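# Find amber-lit faulty server or park at charger

## Task

Look along the aisle for a server whose front display glows amber rather than blue. If there is one, finish standing before its cabinet so that this server sits at the precise centre of the head camera image, upright with no sideways roll, viewed face-on, sharp and unobstructed. If there is none, finish parked straight within the taped charging area near the wall charger, with either the rear or the front of the base toward it. Either way, every object must be back as it began, nothing may be held, and the robot must not fall or be left leaning. At the end the arms, hands and torso should hang free touching nothing, and the base should rest against nothing movable.

## Robot and tools

Robot: a Rainbow Robotics RB-Y1. A two-wheel differential base (0.66 m long, 0.58 m wide, front edge 0.10 m ahead of the wheel axle, two rear casters) carries a folding leg (ankle, knee, hip), a chest with two 7-joint arms plus parallel grippers, and a pan/tilt head. The base cannot strafe; it only drives straight or turns on the spot.

Frames: the base frame sits on the floor midway between the drive wheels, x forward, y left, z up. The chest, left_hand and right_hand are reported in it; a hand point is between its finger pads, fingers along its -z, closing along its x. Printed hand positions get less reliable at long reach. The odometry frame is the base frame as it was when the scene began; base_odometry counts wheel turns only, so wheel slip looks like travel, and heading runs -3.142 to 3.142, left positive.

execute_actions: argument actions is a list holding one action (or empty, to just read state and pictures). An action may contain base, joints, speeds, min_time_s. base holds exactly one key: translate_m, a relative straight drive in metres from where the base currently is (forward positive, -3 to 3), or rotate_rad, a relative turn in radians on the spot (left/counter-clockwise positive, -3.2 to 3.2). A drive or turn needing over 8.667 s at its top speed is refused. joints is one flat dictionary covering the whole robot, keyed by joint name, each value an absolute target in radians (or metres for grippers). Ranges: torso_squat_rad 0 to 1.2 (higher lowers chest), torso_shift_rad -0.3 to 0.6 (hips forward), torso_pitch_rad -0.2 to 1.4 (forward bow), torso_yaw_rad -1.5 to 1.5 (left positive); shoulder_pitch -2.356 to 2.356 (negative raises arm forward); left_shoulder_roll_rad 0 to 3.141, right_shoulder_roll_rad -3.141 to 0 (away from body lifts out); shoulder_yaw -2.094 to 2.094; elbow -2.617 to 0.01 (0 straight); forearm_roll -3.141 to 3.141; wrist_pitch -1.57 to 1.919; hand_roll -2.705 to 2.705; gripper_m 0 to 0.1 (pad gap); head_pan_rad -0.523 to 0.523 (left positive, relative to chest); head_tilt_rad -0.35 to 1.57 (positive looks down). Torso combos must also hold: squat+shift<=1.52; squat-shift+pitch<=1.57; shift+0.5 pitch-0.4 squat<=0.7; shift+0.3 pitch-0.5 squat<=0.39, else the torso stops short with off_target. speeds caps translate_m (0.05-0.4 m/s) or rotate_rad (0.1-1.509 rad/s) for that action. min_time_s (0.1-8) sets a minimum duration for arm and head moves. cameras picks images: head_camera, left_wrist_camera, right_wrist_camera or all; [] gives none. Unknown keys or out-of-range numbers make the whole call refused with no motion. Joints you omit may keep pushing toward old targets.

wait: seconds 0 to 10; commands nothing and returns state and images. zoom_image: camera plus region [x0,y0,x1,y1] in pixels of that camera's latest full image, origin top-left, at most 504x504. The head image is 896x504, so its centre is near pixel (446,254). finished_scene: pass the scene number; it is final and reports success.

Result lines: base_status and joint_status tell how each commanded motion ended. done = reached (for base: wheels turned as commanded, slip possible). off_target = rested short, maybe still pushing. time_out, contact_stop, stopped_with_arm, limit_stop_at_<name> = it stopped and now holds there; contact_stop/time_out/stopped_with_arm on one member halts its whole group (torso, left arm, right arm). limit_stop_at_own_body means the self-collision guard stopped it before contact; move apart. joint command not followed with a cause line means an arm collision check blocked the targets (not_followed per joint); follow the cause hint. on_its_own lists uncommanded parts; held at is a target, not a position. MOTOR HOT and OVER-TEMPERATURE FAULT warn of heating; a torque fault freezes the robot for 10 s. A later call in the same reply is skipped after a stop.

Avoid: the base keeps pushing into furniture without stopping, and a bent leg juts past the front edge; the torso leaning on furniture can shove the robot backward unseen. Do not let arms collide or press each other, do not knock or move objects, do not tip the robot. After a contact stop, back the arm off first, then the torso, in a separate action. For this job arms can stay tucked; mostly drive, turn, and aim the head, then keep everything touching nothing before finishing.

Each tool is called after "Emit:" as name([rows], argument=value, ...), one row to a line, values as JSON.

## Session

Emit:
execute_actions(actions=[])

Scene clock: 0.00 s.
base_odometry: x=+0.000 y=+0.000 heading=+0.000 (m, m, rad; odometry frame)
base_status: not commanded
joint_positions: torso_squat_rad=+0.350 torso_shift_rad=+0.000 torso_pitch_rad=+0.001 torso_yaw_rad=-0.001 left_shoulder_pitch_rad=-0.019 left_shoulder_roll_rad=+0.001 left_shoulder_yaw_rad=-0.001 left_elbow_rad=-0.283 left_forearm_roll_rad=-0.020 left_wrist_pitch_rad=-0.010 left_hand_roll_rad=+0.041 left_gripper_m=+0.100 right_shoulder_pitch_rad=+0.037 right_shoulder_roll_rad=-0.001 right_shoulder_yaw_rad=-0.025 right_elbow_rad=-0.164 right_forearm_roll_rad=-0.012 right_wrist_pitch_rad=+0.009 right_hand_roll_rad=+0.014 right_gripper_m=+0.100 head_pan_rad=-0.001 head_tilt_rad=+0.401
joint_status: not commanded
chest: x=-0.2278 y=+0.0006 z=+1.2475 quat_wxyz=(+1.000, +0.000, +0.000, +0.000) (m; base frame)
left_hand: x=-0.0753 y=+0.2196 z=+0.5788 quat_wxyz=(+0.988, -0.002, -0.155, +0.006) (m; base frame)
right_hand: x=-0.1773 y=-0.2236 z=+0.5640 quat_wxyz=(+0.998, -0.003, -0.060, -0.018) (m; base frame)
pictures: head_camera, left_wrist_camera, right_wrist_camera
Images, in order (width x height): head_camera 896x504, left_wrist_camera 644x364, right_wrist_camera 644x364.

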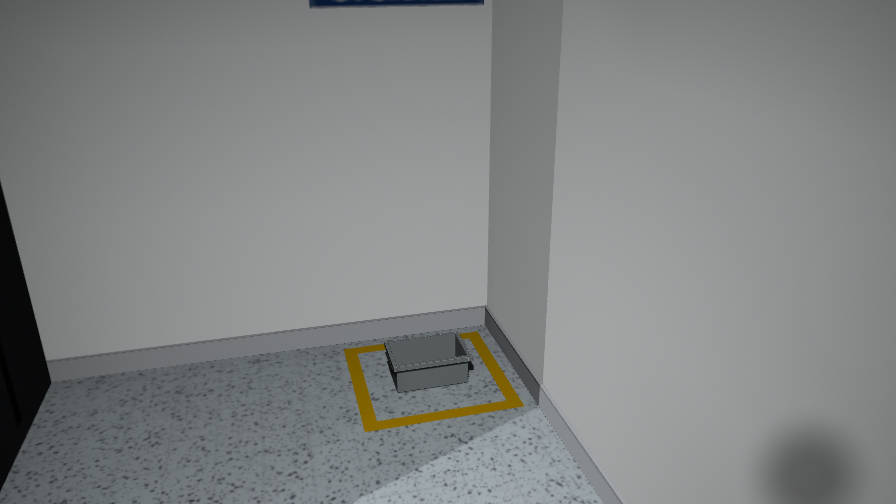

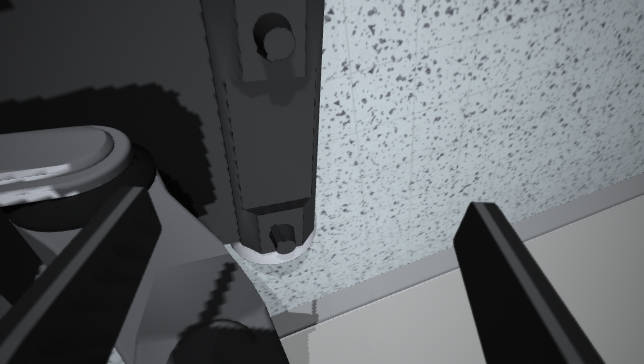

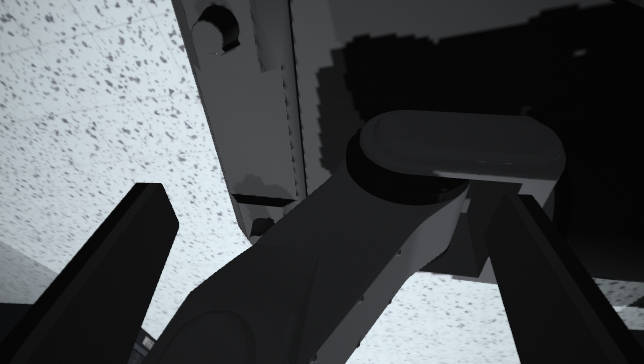

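Emit:
execute_actions([
  {"joints":{"head_pan_rad":0.5,"head_tilt_rad":0.2,"torso_yaw_rad":0.5}},
], cameras=["head_camera"])

Emit:
execute_actions([
  {"joints":{"torso_yaw_rad":1.4,"left_shoulder_roll_rad":0.15,"right_shoulder_roll_rad":-0.3}},
], cameras=["head_camera"])

Scene clock: 2.30 s.
base_odometry: x=+0.000 y=+0.000 heading=+0.000 (m, m, rad; odometry frame)
base_status: not commanded
joint_positions: torso_squat_rad=+0.350 torso_shift_rad=+0.000 torso_pitch_rad=+0.001 torso_yaw_rad=+0.500 left_shoulder_pitch_rad=-0.019 left_shoulder_roll_rad=+0.001 left_shoulder_yaw_rad=-0.001 left_elbow_rad=-0.283 left_forearm_roll_rad=-0.020 left_wrist_pitch_rad=-0.010 left_hand_roll_rad=+0.041 left_gripper_m=+0.100 right_shoulder_pitch_rad=+0.037 right_shoulder_roll_rad=-0.001 right_shoulder_yaw_rad=-0.025 right_elbow_rad=-0.164 right_forearm_roll_rad=-0.012 right_wrist_pitch_rad=+0.009 right_hand_roll_rad=+0.014 right_gripper_m=+0.100 head_pan_rad=+0.500 head_tilt_rad=+0.200
joint_status: all done
chest: x=-0.2278 y=+0.0006 z=+1.2475 quat_wxyz=(+0.969, +0.000, +0.000, +0.247) (m; base frame)
left_hand: x=-0.1994 y=+0.2662 z=+0.5788 quat_wxyz=(+0.956, +0.036, -0.150, +0.251) (m; base frame)
right_hand: x=-0.0762 y=-0.1716 z=+0.5639 quat_wxyz=(+0.971, +0.012, -0.058, +0.230) (m; base frame)
pictures: head_camera
camera_calibration (this result's frames):
head_camera: T_world_to_cam=[[0.820353, -0.571768, -0.0101566, 0.196603], [-0.115789, -0.148684, -0.982082, 1.45559], [0.560013, 0.80683, -0.188178, 0.318416], [0, 0, 0, 1]] pos_world=[-0.17106, 0.0719273, 1.49143]
Images, in order (width x height): head_camera 896x504.

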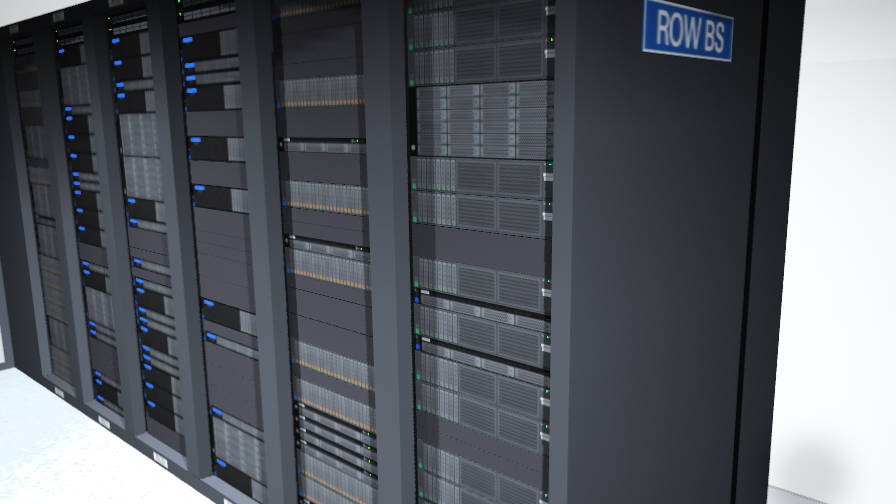

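Scene clock: 4.60 s.
base_odometry: x=+0.000 y=+0.000 heading=+0.000 (m, m, rad; odometry frame)
base_status: not commanded
joint_positions: torso_squat_rad=+0.350 torso_shift_rad=+0.000 torso_pitch_rad=+0.001 torso_yaw_rad=+1.400 left_shoulder_pitch_rad=-0.019 left_shoulder_roll_rad=+0.150 left_shoulder_yaw_rad=-0.001 left_elbow_rad=-0.283 left_forearm_roll_rad=-0.020 left_wrist_pitch_rad=-0.010 left_hand_roll_rad=+0.041 left_gripper_m=+0.100 right_shoulder_pitch_rad=+0.037 right_shoulder_roll_rad=-0.300 right_shoulder_yaw_rad=-0.025 right_elbow_rad=-0.164 right_forearm_roll_rad=-0.012 right_wrist_pitch_rad=+0.009 right_hand_roll_rad=+0.014 right_gripper_m=+0.100 head_pan_rad=+0.500 head_tilt_rad=+0.200
joint_status: all done
chest: x=-0.2278 y=+0.0006 z=+1.2475 quat_wxyz=(+0.765, +0.000, +0.001, +0.644) (m; base frame)
left_hand: x=-0.5286 y=+0.2077 z=+0.5875 quat_wxyz=(+0.756, +0.155, -0.072, +0.632) (m; base frame)
right_hand: x=+0.2215 y=-0.0271 z=+0.5982 quat_wxyz=(+0.757, -0.076, -0.142, +0.633) (m; base frame)
pictures: head_camera
camera_calibration (this result's frames):
head_camera: T_world_to_cam=[[0.957807, 0.287206, -0.0109137, 0.228326], [0.0436242, -0.182805, -0.982181, 1.49205], [-0.284083, 0.940263, -0.187621, 0.125339], [0, 0, 0, 1]] pos_world=[-0.248175, 0.089327, 1.49148]
Images, in order (width x height): head_camera 896x504.

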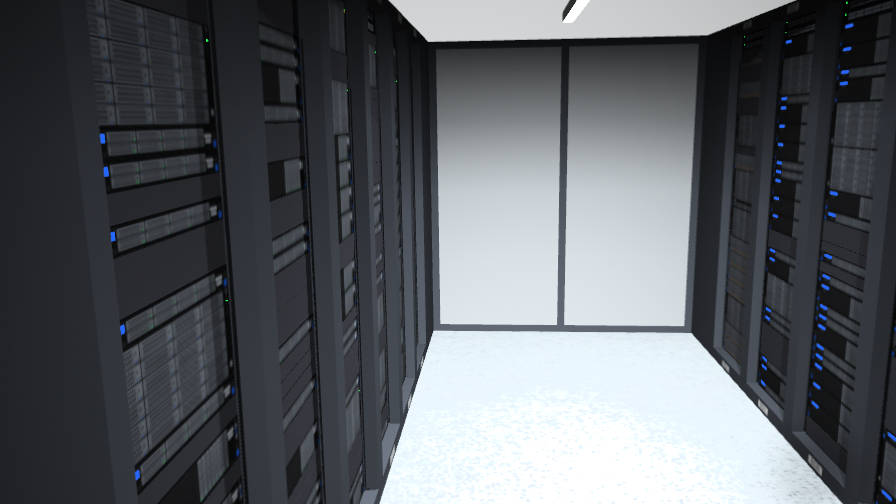

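Emit:
execute_actions([
  {"base":{"rotate_rad":1.62},"joints":{"torso_yaw_rad":0.6,"head_tilt_rad":0.25}},
], cameras=["head_camera"])

Emit:
execute_actions([
  {"base":{"translate_m":1.5},"joints":{"head_pan_rad":0.3}},
], cameras=["head_camera"])

Scene clock: 10.17 s.
base_odometry: x=+0.000 y=+0.000 heading=+1.620 (m, m, rad; odometry frame)
base_status: done
joint_positions: torso_squat_rad=+0.350 torso_shift_rad=+0.000 torso_pitch_rad=+0.001 torso_yaw_rad=+0.600 left_shoulder_pitch_rad=-0.019 left_shoulder_roll_rad=+0.150 left_shoulder_yaw_rad=-0.001 left_elbow_rad=-0.283 left_forearm_roll_rad=-0.020 left_wrist_pitch_rad=-0.010 left_hand_roll_rad=+0.041 left_gripper_m=+0.100 right_shoulder_pitch_rad=+0.037 right_shoulder_roll_rad=-0.300 right_shoulder_yaw_rad=-0.025 right_elbow_rad=-0.164 right_forearm_roll_rad=-0.012 right_wrist_pitch_rad=+0.009 right_hand_roll_rad=+0.014 right_gripper_m=+0.100 head_pan_rad=+0.500 head_tilt_rad=+0.250
joint_status: all done
chest: x=-0.2278 y=+0.0006 z=+1.2475 quat_wxyz=(+0.955, +0.000, +0.000, +0.296) (m; base frame)
left_hand: x=-0.2885 y=+0.3602 z=+0.5873 quat_wxyz=(+0.942, +0.115, -0.127, +0.287) (m; base frame)
right_hand: x=+0.0653 y=-0.3416 z=+0.5985 quat_wxyz=(+0.944, -0.126, -0.101, +0.288) (m; base frame)
pictures: head_camera
camera_calibration (this result's frames):
head_camera: T_world_to_cam=[[0.873114, -0.487444, -0.00838069, 0.20598], [-0.122597, -0.202893, -0.971496, 1.43969], [0.471849, 0.849254, -0.236908, 0.369085], [0, 0, 0, 1]] pos_world=[-0.177494, 0.0790609, 1.48782]
Images, in order (width x height): head_camera 896x504.

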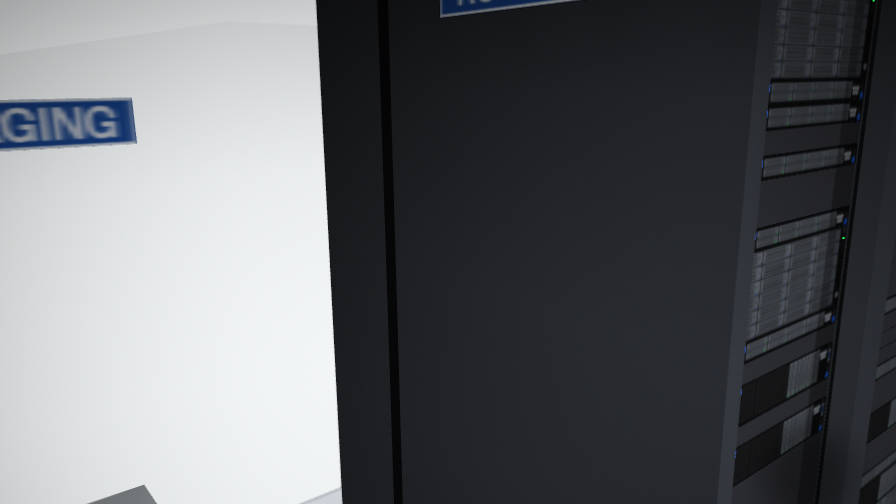

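Scene clock: 15.27 s.
base_odometry: x=-0.074 y=+1.498 heading=+1.620 (m, m, rad; odometry frame)
base_status: done
joint_positions: torso_squat_rad=+0.350 torso_shift_rad=+0.000 torso_pitch_rad=+0.001 torso_yaw_rad=+0.600 left_shoulder_pitch_rad=-0.019 left_shoulder_roll_rad=+0.150 left_shoulder_yaw_rad=-0.001 left_elbow_rad=-0.283 left_forearm_roll_rad=-0.020 left_wrist_pitch_rad=-0.010 left_hand_roll_rad=+0.041 left_gripper_m=+0.100 right_shoulder_pitch_rad=+0.037 right_shoulder_roll_rad=-0.300 right_shoulder_yaw_rad=-0.025 right_elbow_rad=-0.164 right_forearm_roll_rad=-0.012 right_wrist_pitch_rad=+0.009 right_hand_roll_rad=+0.014 right_gripper_m=+0.100 head_pan_rad=+0.300 head_tilt_rad=+0.250
joint_status: all done
chest: x=-0.2278 y=+0.0006 z=+1.2475 quat_wxyz=(+0.955, +0.000, +0.001, +0.296) (m; base frame)
left_hand: x=-0.2886 y=+0.3602 z=+0.5873 quat_wxyz=(+0.942, +0.115, -0.127, +0.287) (m; base frame)
right_hand: x=+0.0654 y=-0.3414 z=+0.5985 quat_wxyz=(+0.944, -0.126, -0.101, +0.288) (m; base frame)
pictures: head_camera
camera_calibration (this result's frames):
head_camera: T_world_to_cam=[[0.758892, -0.651164, -0.00830537, 0.183987], [-0.160494, -0.174655, -0.971461, 1.43135], [0.63113, 0.738567, -0.237052, 0.404041], [0, 0, 0, 1]] pos_world=[-0.164904, 0.071388, 1.48781]
Images, in order (width x height): head_camera 896x504.

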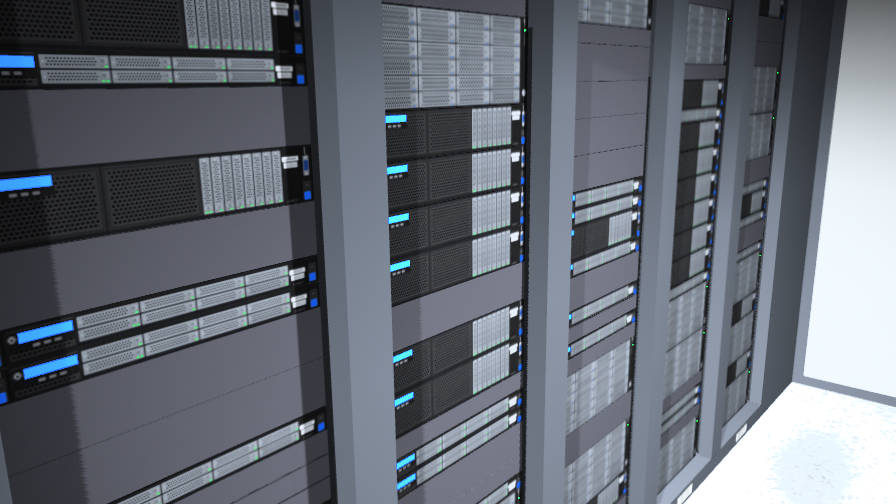

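Emit:
execute_actions([
  {"joints":{"head_pan_rad":0.52,"head_tilt_rad":0.75,"torso_yaw_rad":0.85}},
], cameras=["head_camera"])

Emit:
execute_actions([
  {"joints":{"head_tilt_rad":-0.2}},
], cameras=["head_camera"])

Scene clock: 17.07 s.
base_odometry: x=-0.074 y=+1.498 heading=+1.620 (m, m, rad; odometry frame)
base_status: not commanded
joint_positions: torso_squat_rad=+0.350 torso_shift_rad=+0.000 torso_pitch_rad=+0.001 torso_yaw_rad=+0.850 left_shoulder_pitch_rad=-0.019 left_shoulder_roll_rad=+0.150 left_shoulder_yaw_rad=-0.001 left_elbow_rad=-0.283 left_forearm_roll_rad=-0.020 left_wrist_pitch_rad=-0.010 left_hand_roll_rad=+0.041 left_gripper_m=+0.100 right_shoulder_pitch_rad=+0.037 right_shoulder_roll_rad=-0.300 right_shoulder_yaw_rad=-0.025 right_elbow_rad=-0.164 right_forearm_roll_rad=-0.012 right_wrist_pitch_rad=+0.009 right_hand_roll_rad=+0.014 right_gripper_m=+0.100 head_pan_rad=+0.520 head_tilt_rad=+0.750
joint_status: all done
chest: x=-0.2278 y=+0.0006 z=+1.2475 quat_wxyz=(+0.911, +0.000, +0.001, +0.412) (m; base frame)
left_hand: x=-0.3758 y=+0.3340 z=+0.5874 quat_wxyz=(+0.899, +0.130, -0.112, +0.403) (m; base frame)
right_hand: x=+0.1408 y=-0.2581 z=+0.5984 quat_wxyz=(+0.900, -0.112, -0.116, +0.404) (m; base frame)
pictures: head_camera
camera_calibration (this result's frames):
head_camera: T_world_to_cam=[[0.971694, -0.236005, 0.010603, 0.200251], [-0.151311, -0.6562, -0.739261, 1.10561], [0.181427, 0.716731, -0.673335, 0.939426], [0, 0, 0, 1]] pos_world=[-0.19773, 0.0994448, 1.44776]
Images, in order (width x height): head_camera 896x504.

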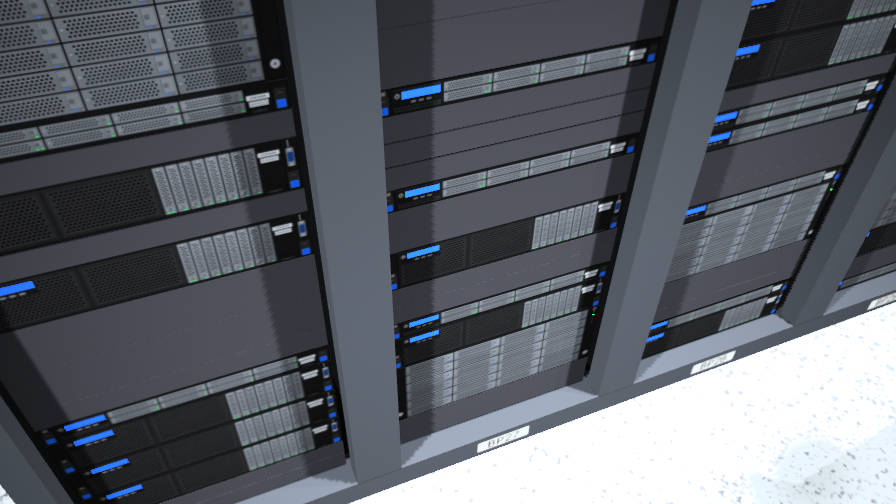

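Scene clock: 18.37 s.
base_odometry: x=-0.074 y=+1.498 heading=+1.620 (m, m, rad; odometry frame)
base_status: not commanded
joint_positions: torso_squat_rad=+0.350 torso_shift_rad=+0.000 torso_pitch_rad=+0.001 torso_yaw_rad=+0.850 left_shoulder_pitch_rad=-0.019 left_shoulder_roll_rad=+0.150 left_shoulder_yaw_rad=-0.001 left_elbow_rad=-0.283 left_forearm_roll_rad=-0.020 left_wrist_pitch_rad=-0.010 left_hand_roll_rad=+0.041 left_gripper_m=+0.100 right_shoulder_pitch_rad=+0.037 right_shoulder_roll_rad=-0.300 right_shoulder_yaw_rad=-0.025 right_elbow_rad=-0.164 right_forearm_roll_rad=-0.012 right_wrist_pitch_rad=+0.009 right_hand_roll_rad=+0.014 right_gripper_m=+0.100 head_pan_rad=+0.520 head_tilt_rad=-0.200
joint_status: all done
chest: x=-0.2278 y=+0.0006 z=+1.2475 quat_wxyz=(+0.911, +0.000, +0.001, +0.412) (m; base frame)
left_hand: x=-0.3758 y=+0.3340 z=+0.5874 quat_wxyz=(+0.899, +0.130, -0.112, +0.403) (m; base frame)
right_hand: x=+0.1408 y=-0.2581 z=+0.5984 quat_wxyz=(+0.900, -0.112, -0.116, +0.404) (m; base frame)
pictures: head_camera
camera_calibration (this result's frames):
head_camera: T_world_to_cam=[[0.972958, -0.229664, -0.0246359, 0.251423], [0.0246004, 0.209083, -0.977588, 1.47318], [0.229668, 0.950546, 0.209079, -0.331689], [0, 0, 0, 1]] pos_world=[-0.204686, 0.0650103, 1.51571]
Images, in order (width x height): head_camera 896x504.

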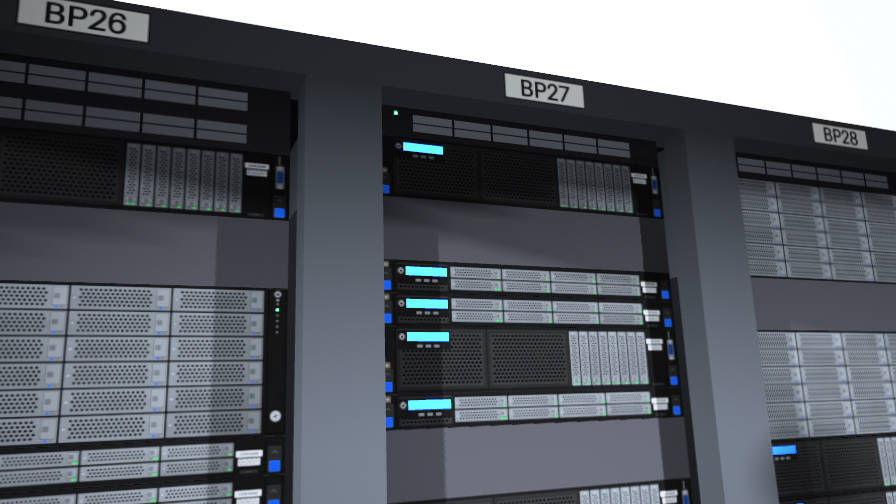

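Emit:
execute_actions([
  {"base":{"translate_m":1.2},"joints":{"head_pan_rad":0.25,"head_tilt_rad":0.0}},
], cameras=["head_camera"])

Emit:
execute_actions([
  {"joints":{"head_tilt_rad":0.6}},
], cameras=["head_camera"])

Scene clock: 23.50 s.
base_odometry: x=-0.134 y=+2.697 heading=+1.621 (m, m, rad; odometry frame)
base_status: done
joint_positions: torso_squat_rad=+0.350 torso_shift_rad=+0.000 torso_pitch_rad=+0.001 torso_yaw_rad=+0.850 left_shoulder_pitch_rad=-0.019 left_shoulder_roll_rad=+0.150 left_shoulder_yaw_rad=-0.001 left_elbow_rad=-0.283 left_forearm_roll_rad=-0.020 left_wrist_pitch_rad=-0.010 left_hand_roll_rad=+0.041 left_gripper_m=+0.100 right_shoulder_pitch_rad=+0.037 right_shoulder_roll_rad=-0.300 right_shoulder_yaw_rad=-0.025 right_elbow_rad=-0.164 right_forearm_roll_rad=-0.012 right_wrist_pitch_rad=+0.009 right_hand_roll_rad=+0.014 right_gripper_m=+0.100 head_pan_rad=+0.250 head_tilt_rad=+0.000
joint_status: all done
chest: x=-0.2278 y=+0.0006 z=+1.2475 quat_wxyz=(+0.911, +0.000, +0.001, +0.412) (m; base frame)
left_hand: x=-0.3758 y=+0.3340 z=+0.5874 quat_wxyz=(+0.899, +0.130, -0.112, +0.403) (m; base frame)
right_hand: x=+0.1407 y=-0.2581 z=+0.5983 quat_wxyz=(+0.900, -0.112, -0.116, +0.404) (m; base frame)
pictures: head_camera
camera_calibration (this result's frames):
head_camera: T_world_to_cam=[[0.874599, -0.484522, -0.0177546, 0.224884], [-0.0103881, 0.0178843, -0.999786, 1.50115], [0.484736, 0.874596, 0.0106083, 0.0112612], [0, 0, 0, 1]] pos_world=[-0.186548, 0.0722654, 1.50471]
Images, in order (width x height): head_camera 896x504.

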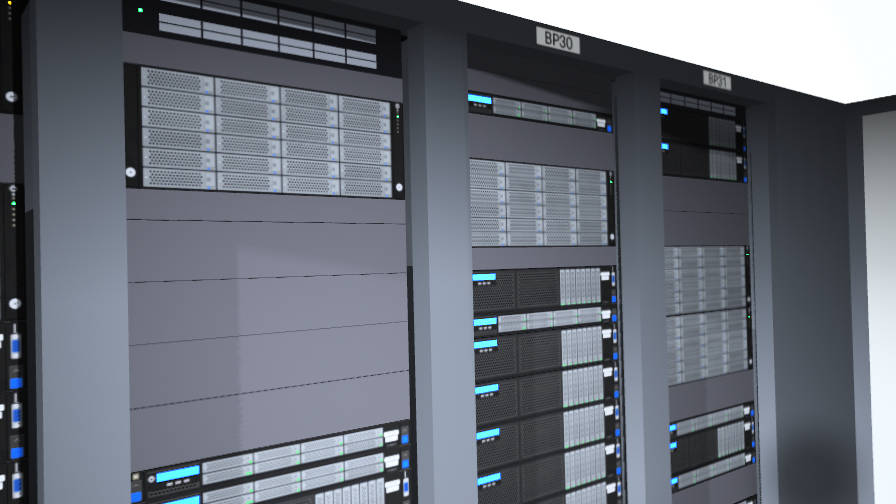

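Scene clock: 24.57 s.
base_odometry: x=-0.134 y=+2.697 heading=+1.621 (m, m, rad; odometry frame)
base_status: not commanded
joint_positions: torso_squat_rad=+0.350 torso_shift_rad=+0.000 torso_pitch_rad=+0.001 torso_yaw_rad=+0.850 left_shoulder_pitch_rad=-0.019 left_shoulder_roll_rad=+0.150 left_shoulder_yaw_rad=-0.001 left_elbow_rad=-0.283 left_forearm_roll_rad=-0.020 left_wrist_pitch_rad=-0.010 left_hand_roll_rad=+0.041 left_gripper_m=+0.100 right_shoulder_pitch_rad=+0.037 right_shoulder_roll_rad=-0.300 right_shoulder_yaw_rad=-0.025 right_elbow_rad=-0.164 right_forearm_roll_rad=-0.012 right_wrist_pitch_rad=+0.009 right_hand_roll_rad=+0.014 right_gripper_m=+0.100 head_pan_rad=+0.250 head_tilt_rad=+0.600
joint_status: all done
chest: x=-0.2278 y=+0.0006 z=+1.2475 quat_wxyz=(+0.911, +0.000, +0.001, +0.412) (m; base frame)
left_hand: x=-0.3758 y=+0.3340 z=+0.5874 quat_wxyz=(+0.899, +0.130, -0.112, +0.403) (m; base frame)
right_hand: x=+0.1407 y=-0.2581 z=+0.5983 quat_wxyz=(+0.900, -0.112, -0.116, +0.404) (m; base frame)
pictures: head_camera
camera_calibration (this result's frames):
head_camera: T_world_to_cam=[[0.872974, -0.487739, 0.00511633, 0.191488], [-0.267254, -0.487064, -0.831471, 1.21148], [0.408033, 0.724485, -0.555545, 0.817058], [0, 0, 0, 1]] pos_world=[-0.176778, 0.0915164, 1.46024]
Images, in order (width x height): head_camera 896x504.

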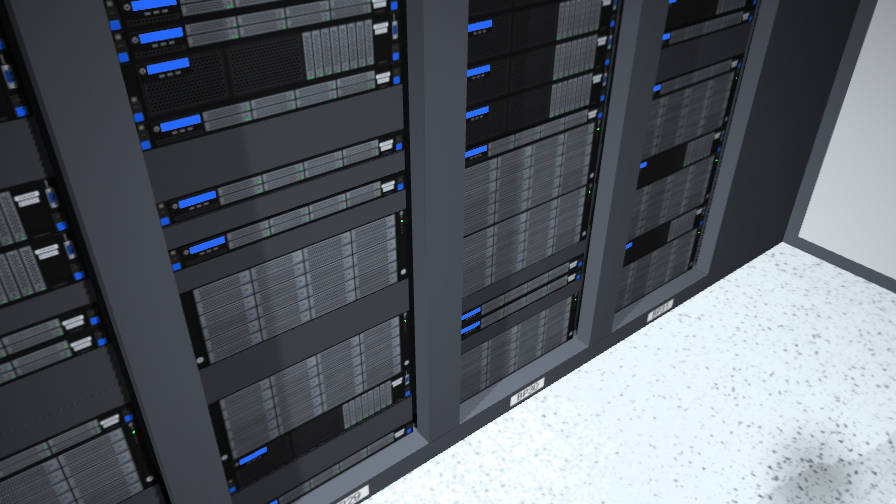

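Emit:
execute_actions([
  {"base":{"translate_m":-0.9},"joints":{"head_pan_rad":0.52,"head_tilt_rad":0.4,"torso_yaw_rad":1.45}},
], cameras=["head_camera"])

Emit:
execute_actions([
  {"joints":{"head_tilt_rad":-0.15}},
], cameras=["head_camera"])

Scene clock: 29.07 s.
base_odometry: x=-0.089 y=+1.798 heading=+1.622 (m, m, rad; odometry frame)
base_status: done
joint_positions: torso_squat_rad=+0.350 torso_shift_rad=+0.000 torso_pitch_rad=+0.001 torso_yaw_rad=+1.450 left_shoulder_pitch_rad=-0.019 left_shoulder_roll_rad=+0.150 left_shoulder_yaw_rad=-0.001 left_elbow_rad=-0.283 left_forearm_roll_rad=-0.020 left_wrist_pitch_rad=-0.010 left_hand_roll_rad=+0.041 left_gripper_m=+0.100 right_shoulder_pitch_rad=+0.037 right_shoulder_roll_rad=-0.300 right_shoulder_yaw_rad=-0.025 right_elbow_rad=-0.164 right_forearm_roll_rad=-0.012 right_wrist_pitch_rad=+0.009 right_hand_roll_rad=+0.014 right_gripper_m=+0.100 head_pan_rad=+0.520 head_tilt_rad=+0.400
joint_status: all done
chest: x=-0.2278 y=+0.0006 z=+1.2475 quat_wxyz=(+0.748, +0.000, +0.001, +0.663) (m; base frame)
left_hand: x=-0.5386 y=+0.1924 z=+0.5876 quat_wxyz=(+0.740, +0.157, -0.068, +0.650) (m; base frame)
right_hand: x=+0.2219 y=-0.0045 z=+0.5981 quat_wxyz=(+0.741, -0.073, -0.144, +0.652) (m; base frame)
pictures: head_camera
camera_calibration (this result's frames):
head_camera: T_world_to_cam=[[0.935853, 0.352376, -0.00330019, 0.211831], [0.130642, -0.355632, -0.92545, 1.43349], [-0.32728, 0.865654, -0.378855, 0.393666], [0, 0, 0, 1]] pos_world=[-0.256678, 0.0943726, 1.47647]
Images, in order (width x height): head_camera 896x504.

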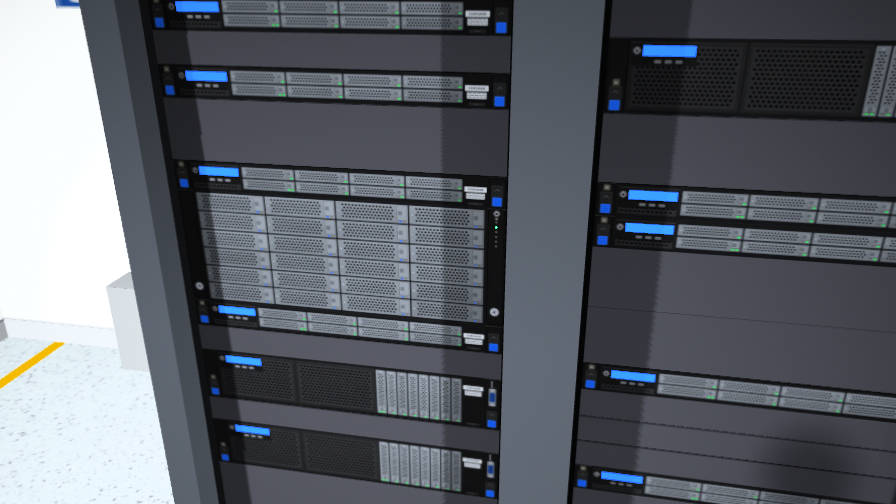

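Scene clock: 30.10 s.
base_odometry: x=-0.089 y=+1.798 heading=+1.622 (m, m, rad; odometry frame)
base_status: not commanded
joint_positions: torso_squat_rad=+0.350 torso_shift_rad=+0.000 torso_pitch_rad=+0.001 torso_yaw_rad=+1.450 left_shoulder_pitch_rad=-0.019 left_shoulder_roll_rad=+0.150 left_shoulder_yaw_rad=-0.001 left_elbow_rad=-0.283 left_forearm_roll_rad=-0.020 left_wrist_pitch_rad=-0.010 left_hand_roll_rad=+0.041 left_gripper_m=+0.100 right_shoulder_pitch_rad=+0.037 right_shoulder_roll_rad=-0.300 right_shoulder_yaw_rad=-0.025 right_elbow_rad=-0.164 right_forearm_roll_rad=-0.012 right_wrist_pitch_rad=+0.009 right_hand_roll_rad=+0.014 right_gripper_m=+0.100 head_pan_rad=+0.520 head_tilt_rad=-0.150
joint_status: all done
chest: x=-0.2278 y=+0.0006 z=+1.2475 quat_wxyz=(+0.748, +0.000, +0.001, +0.663) (m; base frame)
left_hand: x=-0.5386 y=+0.1924 z=+0.5876 quat_wxyz=(+0.740, +0.157, -0.068, +0.650) (m; base frame)
right_hand: x=+0.2219 y=-0.0045 z=+0.5981 quat_wxyz=(+0.741, -0.073, -0.144, +0.652) (m; base frame)
pictures: head_camera
camera_calibration (this result's frames):
head_camera: T_world_to_cam=[[0.933138, 0.358755, -0.0234115, 0.240191], [-0.0791633, 0.141513, -0.986766, 1.46383], [-0.350694, 0.922642, 0.160452, -0.393579], [0, 0, 0, 1]] pos_world=[-0.246276, 0.0698118, 1.51323]
Images, in order (width x height): head_camera 896x504.

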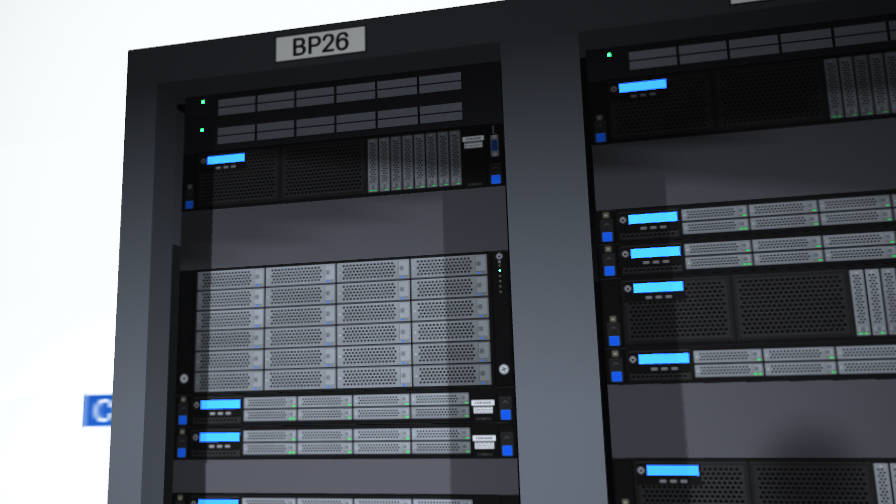

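Emit:
execute_actions([
  {"base":{"translate_m":-1.8},"joints":{"head_pan_rad":-0.52,"head_tilt_rad":0.55,"torso_yaw_rad":0.0,"left_shoulder_roll_rad":0.05}},
], cameras=["head_camera"])

Emit:
execute_actions([
  {"joints":{"head_tilt_rad":0.0,"right_shoulder_roll_rad":-0.05}},
], cameras=["head_camera"])

Scene clock: 38.13 s.
base_odometry: x=+0.004 y=+0.000 heading=+1.622 (m, m, rad; odometry frame)
base_status: done
joint_positions: torso_squat_rad=+0.350 torso_shift_rad=+0.000 torso_pitch_rad=+0.001 torso_yaw_rad=+0.000 left_shoulder_pitch_rad=-0.019 left_shoulder_roll_rad=+0.099 left_shoulder_yaw_rad=-0.002 left_elbow_rad=-0.283 left_forearm_roll_rad=-0.020 left_wrist_pitch_rad=-0.010 left_hand_roll_rad=+0.041 left_gripper_m=+0.100 right_shoulder_pitch_rad=+0.037 right_shoulder_roll_rad=-0.300 right_shoulder_yaw_rad=-0.025 right_elbow_rad=-0.164 right_forearm_roll_rad=-0.012 right_wrist_pitch_rad=+0.009 right_hand_roll_rad=+0.014 right_gripper_m=+0.100 head_pan_rad=-0.520 head_tilt_rad=+0.550
joint_status: left_shoulder_roll_rad limit_stop_at_own_body (moved -0.052 of -0.100); the others done
on_its_own: left_shoulder_roll_rad is held at +0.099, not at your +0.050, since a limit_stop_at_own_body
chest: x=-0.2279 y=+0.0006 z=+1.2475 quat_wxyz=(+1.000, +0.000, +0.000, +0.000) (m; base frame)
left_hand: x=-0.0750 y=+0.2928 z=+0.5823 quat_wxyz=(+0.987, +0.046, -0.155, +0.000) (m; base frame)
right_hand: x=-0.1789 y=-0.4477 z=+0.5988 quat_wxyz=(+0.987, -0.151, -0.060, -0.003) (m; base frame)
pictures: head_camera
camera_calibration (this result's frames):
head_camera: T_world_to_cam=[[-0.530364, -0.847757, 0.00461503, -0.110654], [-0.436687, 0.268521, -0.858604, 1.20927], [0.726649, -0.457388, -0.512619, 0.830299], [0, 0, 0, 1]] pos_world=[-0.133952, -0.038752, 1.46442]
Images, in order (width x height): head_camera 896x504.

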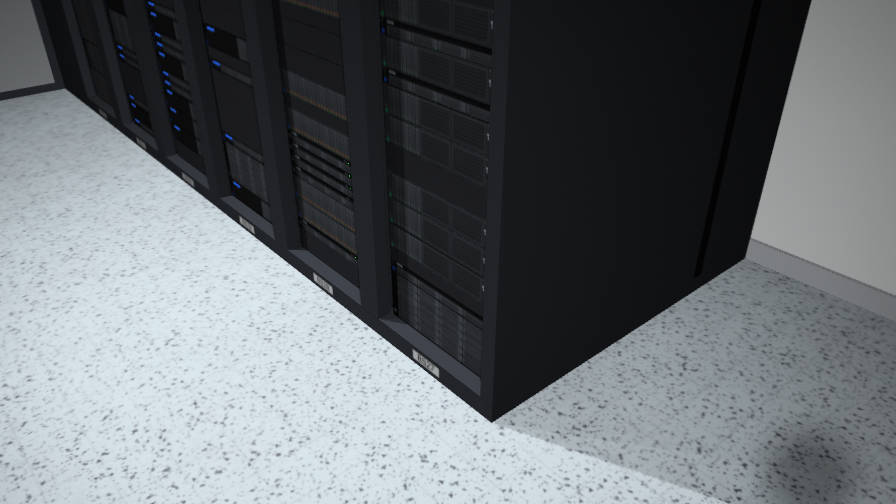

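not run: a stop came earlier in this reply.

Emit:
execute_actions([
  {"base":{"rotate_rad":1.78},"joints":{"head_pan_rad":0.037,"head_tilt_rad":0.6,"right_shoulder_roll_rad":-0.05,"left_shoulder_roll_rad":0.05}},
], cameras=["head_camera"])

Scene clock: 42.83 s.
base_odometry: x=+0.004 y=+0.000 heading=-2.881 (m, m, rad; odometry frame)
base_status: done
joint_positions: torso_squat_rad=+0.350 torso_shift_rad=+0.000 torso_pitch_rad=+0.001 torso_yaw_rad=+0.000 left_shoulder_pitch_rad=-0.019 left_shoulder_roll_rad=+0.050 left_shoulder_yaw_rad=-0.002 left_elbow_rad=-0.283 left_forearm_roll_rad=-0.020 left_wrist_pitch_rad=-0.010 left_hand_roll_rad=+0.041 left_gripper_m=+0.100 right_shoulder_pitch_rad=+0.037 right_shoulder_roll_rad=-0.050 right_shoulder_yaw_rad=-0.025 right_elbow_rad=-0.164 right_forearm_roll_rad=-0.012 right_wrist_pitch_rad=+0.009 right_hand_roll_rad=+0.014 right_gripper_m=+0.100 head_pan_rad=+0.037 head_tilt_rad=+0.600
joint_status: all done
chest: x=-0.2279 y=+0.0006 z=+1.2475 quat_wxyz=(+1.000, +0.000, +0.000, +0.000) (m; base frame)
left_hand: x=-0.0752 y=+0.2565 z=+0.5797 quat_wxyz=(+0.988, +0.022, -0.155, +0.003) (m; base frame)
right_hand: x=-0.1777 y=-0.2605 z=+0.5651 quat_wxyz=(+0.998, -0.027, -0.060, -0.015) (m; base frame)
pictures: head_camera
camera_calibration (this result's frames):
head_camera: T_world_to_cam=[[-0.00182719, -0.999979, 0.00623634, -0.00420943], [-0.555247, -0.00417216, -0.831675, 1.14607], [0.831683, -0.00498234, -0.555228, 0.913289], [0, 0, 0, 1]] pos_world=[-0.123222, 0.00512256, 1.46027]
Images, in order (width x height): head_camera 896x504.

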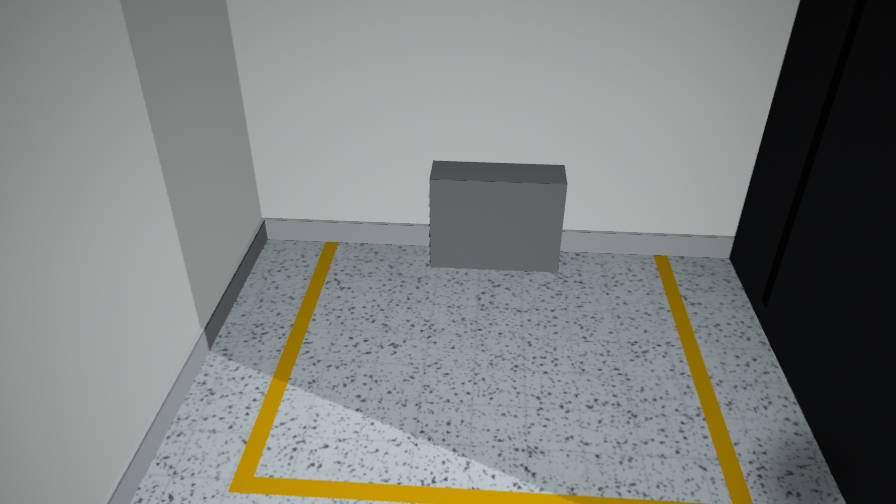

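Emit:
execute_actions([
  {"base":{"rotate_rad":-0.075}},
], cameras=[])

Emit:
execute_actions([
  {"base":{"translate_m":1.7},"joints":{"head_tilt_rad":1.25}},
])

Scene clock: 45.17 s.
base_odometry: x=+0.004 y=+0.000 heading=-2.956 (m, m, rad; odometry frame)
base_status: done
joint_positions: torso_squat_rad=+0.350 torso_shift_rad=+0.000 torso_pitch_rad=+0.001 torso_yaw_rad=+0.000 left_shoulder_pitch_rad=-0.019 left_shoulder_roll_rad=+0.050 left_shoulder_yaw_rad=-0.002 left_elbow_rad=-0.283 left_forearm_roll_rad=-0.020 left_wrist_pitch_rad=-0.010 left_hand_roll_rad=+0.041 left_gripper_m=+0.100 right_shoulder_pitch_rad=+0.037 right_shoulder_roll_rad=-0.050 right_shoulder_yaw_rad=-0.025 right_elbow_rad=-0.164 right_forearm_roll_rad=-0.012 right_wrist_pitch_rad=+0.009 right_hand_roll_rad=+0.014 right_gripper_m=+0.100 head_pan_rad=+0.037 head_tilt_rad=+0.600
joint_status: not commanded
chest: x=-0.2279 y=+0.0006 z=+1.2475 quat_wxyz=(+1.000, +0.000, +0.000, +0.000) (m; base frame)
left_hand: x=-0.0752 y=+0.2565 z=+0.5797 quat_wxyz=(+0.988, +0.022, -0.155, +0.003) (m; base frame)
right_hand: x=-0.1777 y=-0.2605 z=+0.5651 quat_wxyz=(+0.998, -0.027, -0.060, -0.015) (m; base frame)
pictures: none
No camera images: the call's "cameras" was empty. Leave "cameras" out to get every camera's image.

Scene clock: 50.77 s.
base_odometry: x=-1.667 y=-0.315 heading=-2.955 (m, m, rad; odometry frame)
base_status: done
joint_positions: torso_squat_rad=+0.350 torso_shift_rad=+0.000 torso_pitch_rad=+0.001 torso_yaw_rad=+0.000 left_shoulder_pitch_rad=-0.019 left_shoulder_roll_rad=+0.050 left_shoulder_yaw_rad=-0.002 left_elbow_rad=-0.283 left_forearm_roll_rad=-0.020 left_wrist_pitch_rad=-0.010 left_hand_roll_rad=+0.041 left_gripper_m=+0.100 right_shoulder_pitch_rad=+0.037 right_shoulder_roll_rad=-0.050 right_shoulder_yaw_rad=-0.025 right_elbow_rad=-0.164 right_forearm_roll_rad=-0.012 right_wrist_pitch_rad=+0.009 right_hand_roll_rad=+0.014 right_gripper_m=+0.100 head_pan_rad=+0.037 head_tilt_rad=+1.250
joint_status: all done
chest: x=-0.2278 y=+0.0006 z=+1.2475 quat_wxyz=(+1.000, +0.000, +0.000, +0.000) (m; base frame)
left_hand: x=-0.0751 y=+0.2565 z=+0.5797 quat_wxyz=(+0.988, +0.022, -0.155, +0.003) (m; base frame)
right_hand: x=-0.1776 y=-0.2605 z=+0.5651 quat_wxyz=(+0.998, -0.027, -0.060, -0.015) (m; base frame)
pictures: head_camera, left_wrist_camera, right_wrist_camera
camera_calibration (this result's frames):
head_camera: T_world_to_cam=[[0.00946701, -0.999547, 0.0285744, -0.0342056], [-0.945178, -0.0182728, -0.326044, 0.334031], [0.326419, -0.0239212, -0.944922, 1.3734], [0, 0, 0, 1]] pos_world=[-0.132262, 0.00476712, 1.40765]
left_wrist_camera: T_world_to_cam=[[0.952826, 0.0198203, 0.302869, -0.111175], [-0.170128, -0.791495, 0.58702, -0.119869], [0.251354, -0.610855, -0.750785, 0.699197], [0, 0, 0, 1]] pos_world=[-0.090209, 0.334436, 0.628983]
right_wrist_camera: T_world_to_cam=[[-0.983737, 0.031439, -0.176844, -0.0656323], [-0.0866613, 0.779309, 0.620619, -0.132128], [0.157328, 0.625851, -0.76391, 0.708886], [0, 0, 0, 1]] pos_world=[-0.187543, -0.338625, 0.61192]
Images, in order (width x height): head_camera 896x504, left_wrist_camera 644x364, right_wrist_camera 644x364.

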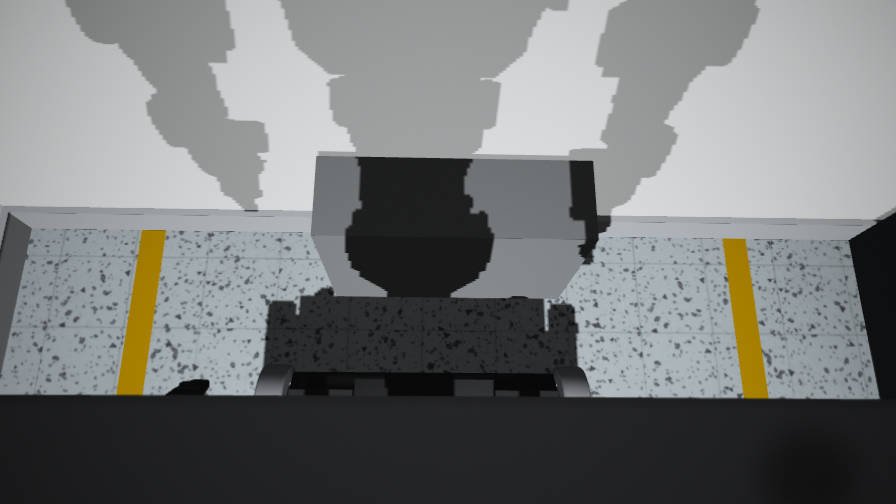

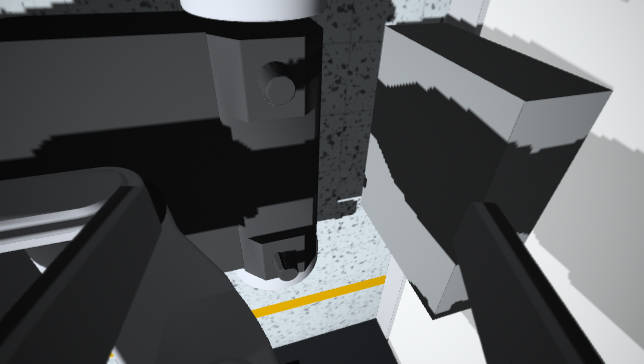

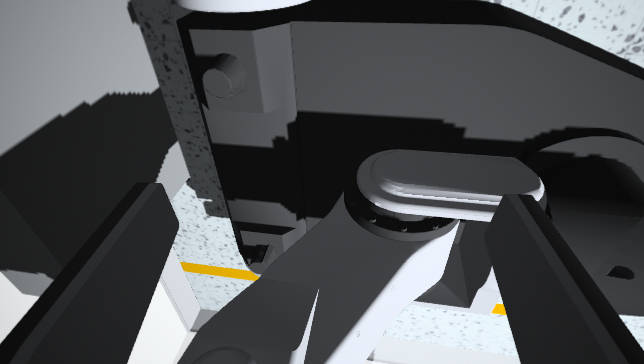

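Emit:
execute_actions([
  {"base":{"translate_m":0.07}},
], cameras=["head_camera"])

Emit:
finished_scene(scene=1)

Scene clock: 52.50 s.
base_odometry: x=-1.736 y=-0.328 heading=-2.954 (m, m, rad; odometry frame)
base_status: done
joint_positions: torso_squat_rad=+0.350 torso_shift_rad=+0.000 torso_pitch_rad=+0.001 torso_yaw_rad=+0.000 left_shoulder_pitch_rad=-0.019 left_shoulder_roll_rad=+0.050 left_shoulder_yaw_rad=-0.002 left_elbow_rad=-0.283 left_forearm_roll_rad=-0.020 left_wrist_pitch_rad=-0.010 left_hand_roll_rad=+0.041 left_gripper_m=+0.100 right_shoulder_pitch_rad=+0.037 right_shoulder_roll_rad=-0.050 right_shoulder_yaw_rad=-0.025 right_elbow_rad=-0.164 right_forearm_roll_rad=-0.012 right_wrist_pitch_rad=+0.009 right_hand_roll_rad=+0.014 right_gripper_m=+0.100 head_pan_rad=+0.037 head_tilt_rad=+1.250
joint_status: not commanded
chest: x=-0.2278 y=+0.0006 z=+1.2475 quat_wxyz=(+1.000, +0.000, +0.000, +0.000) (m; base frame)
left_hand: x=-0.0751 y=+0.2565 z=+0.5797 quat_wxyz=(+0.988, +0.022, -0.155, +0.003) (m; base frame)
right_hand: x=-0.1776 y=-0.2605 z=+0.5651 quat_wxyz=(+0.998, -0.027, -0.060, -0.015) (m; base frame)
pictures: head_camera
camera_calibration (this result's frames):
head_camera: T_world_to_cam=[[0.00946909, -0.999547, 0.0285735, -0.0342045], [-0.945194, -0.0182733, -0.325998, 0.334001], [0.326372, -0.0239206, -0.944939, 1.3734], [0, 0, 0, 1]] pos_world=[-0.132221, 0.00476699, 1.40764]
Images, in order (width x height): head_camera 896x504.

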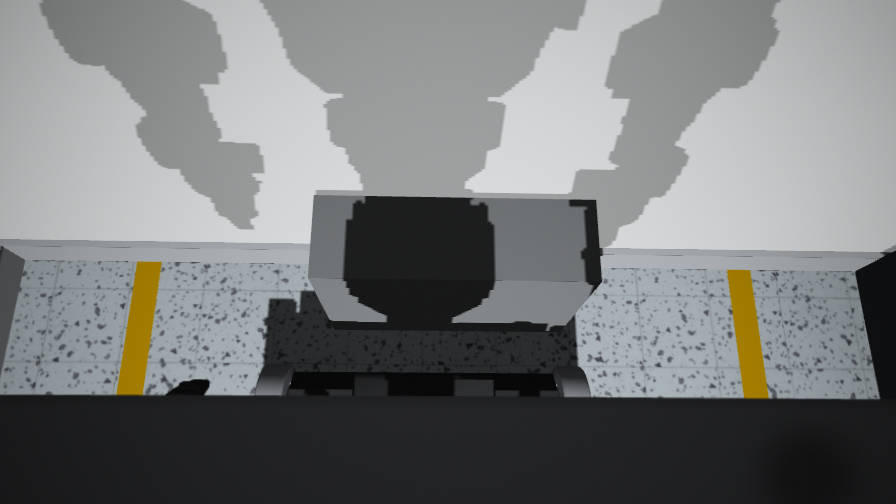

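The scene is finished: the task was done.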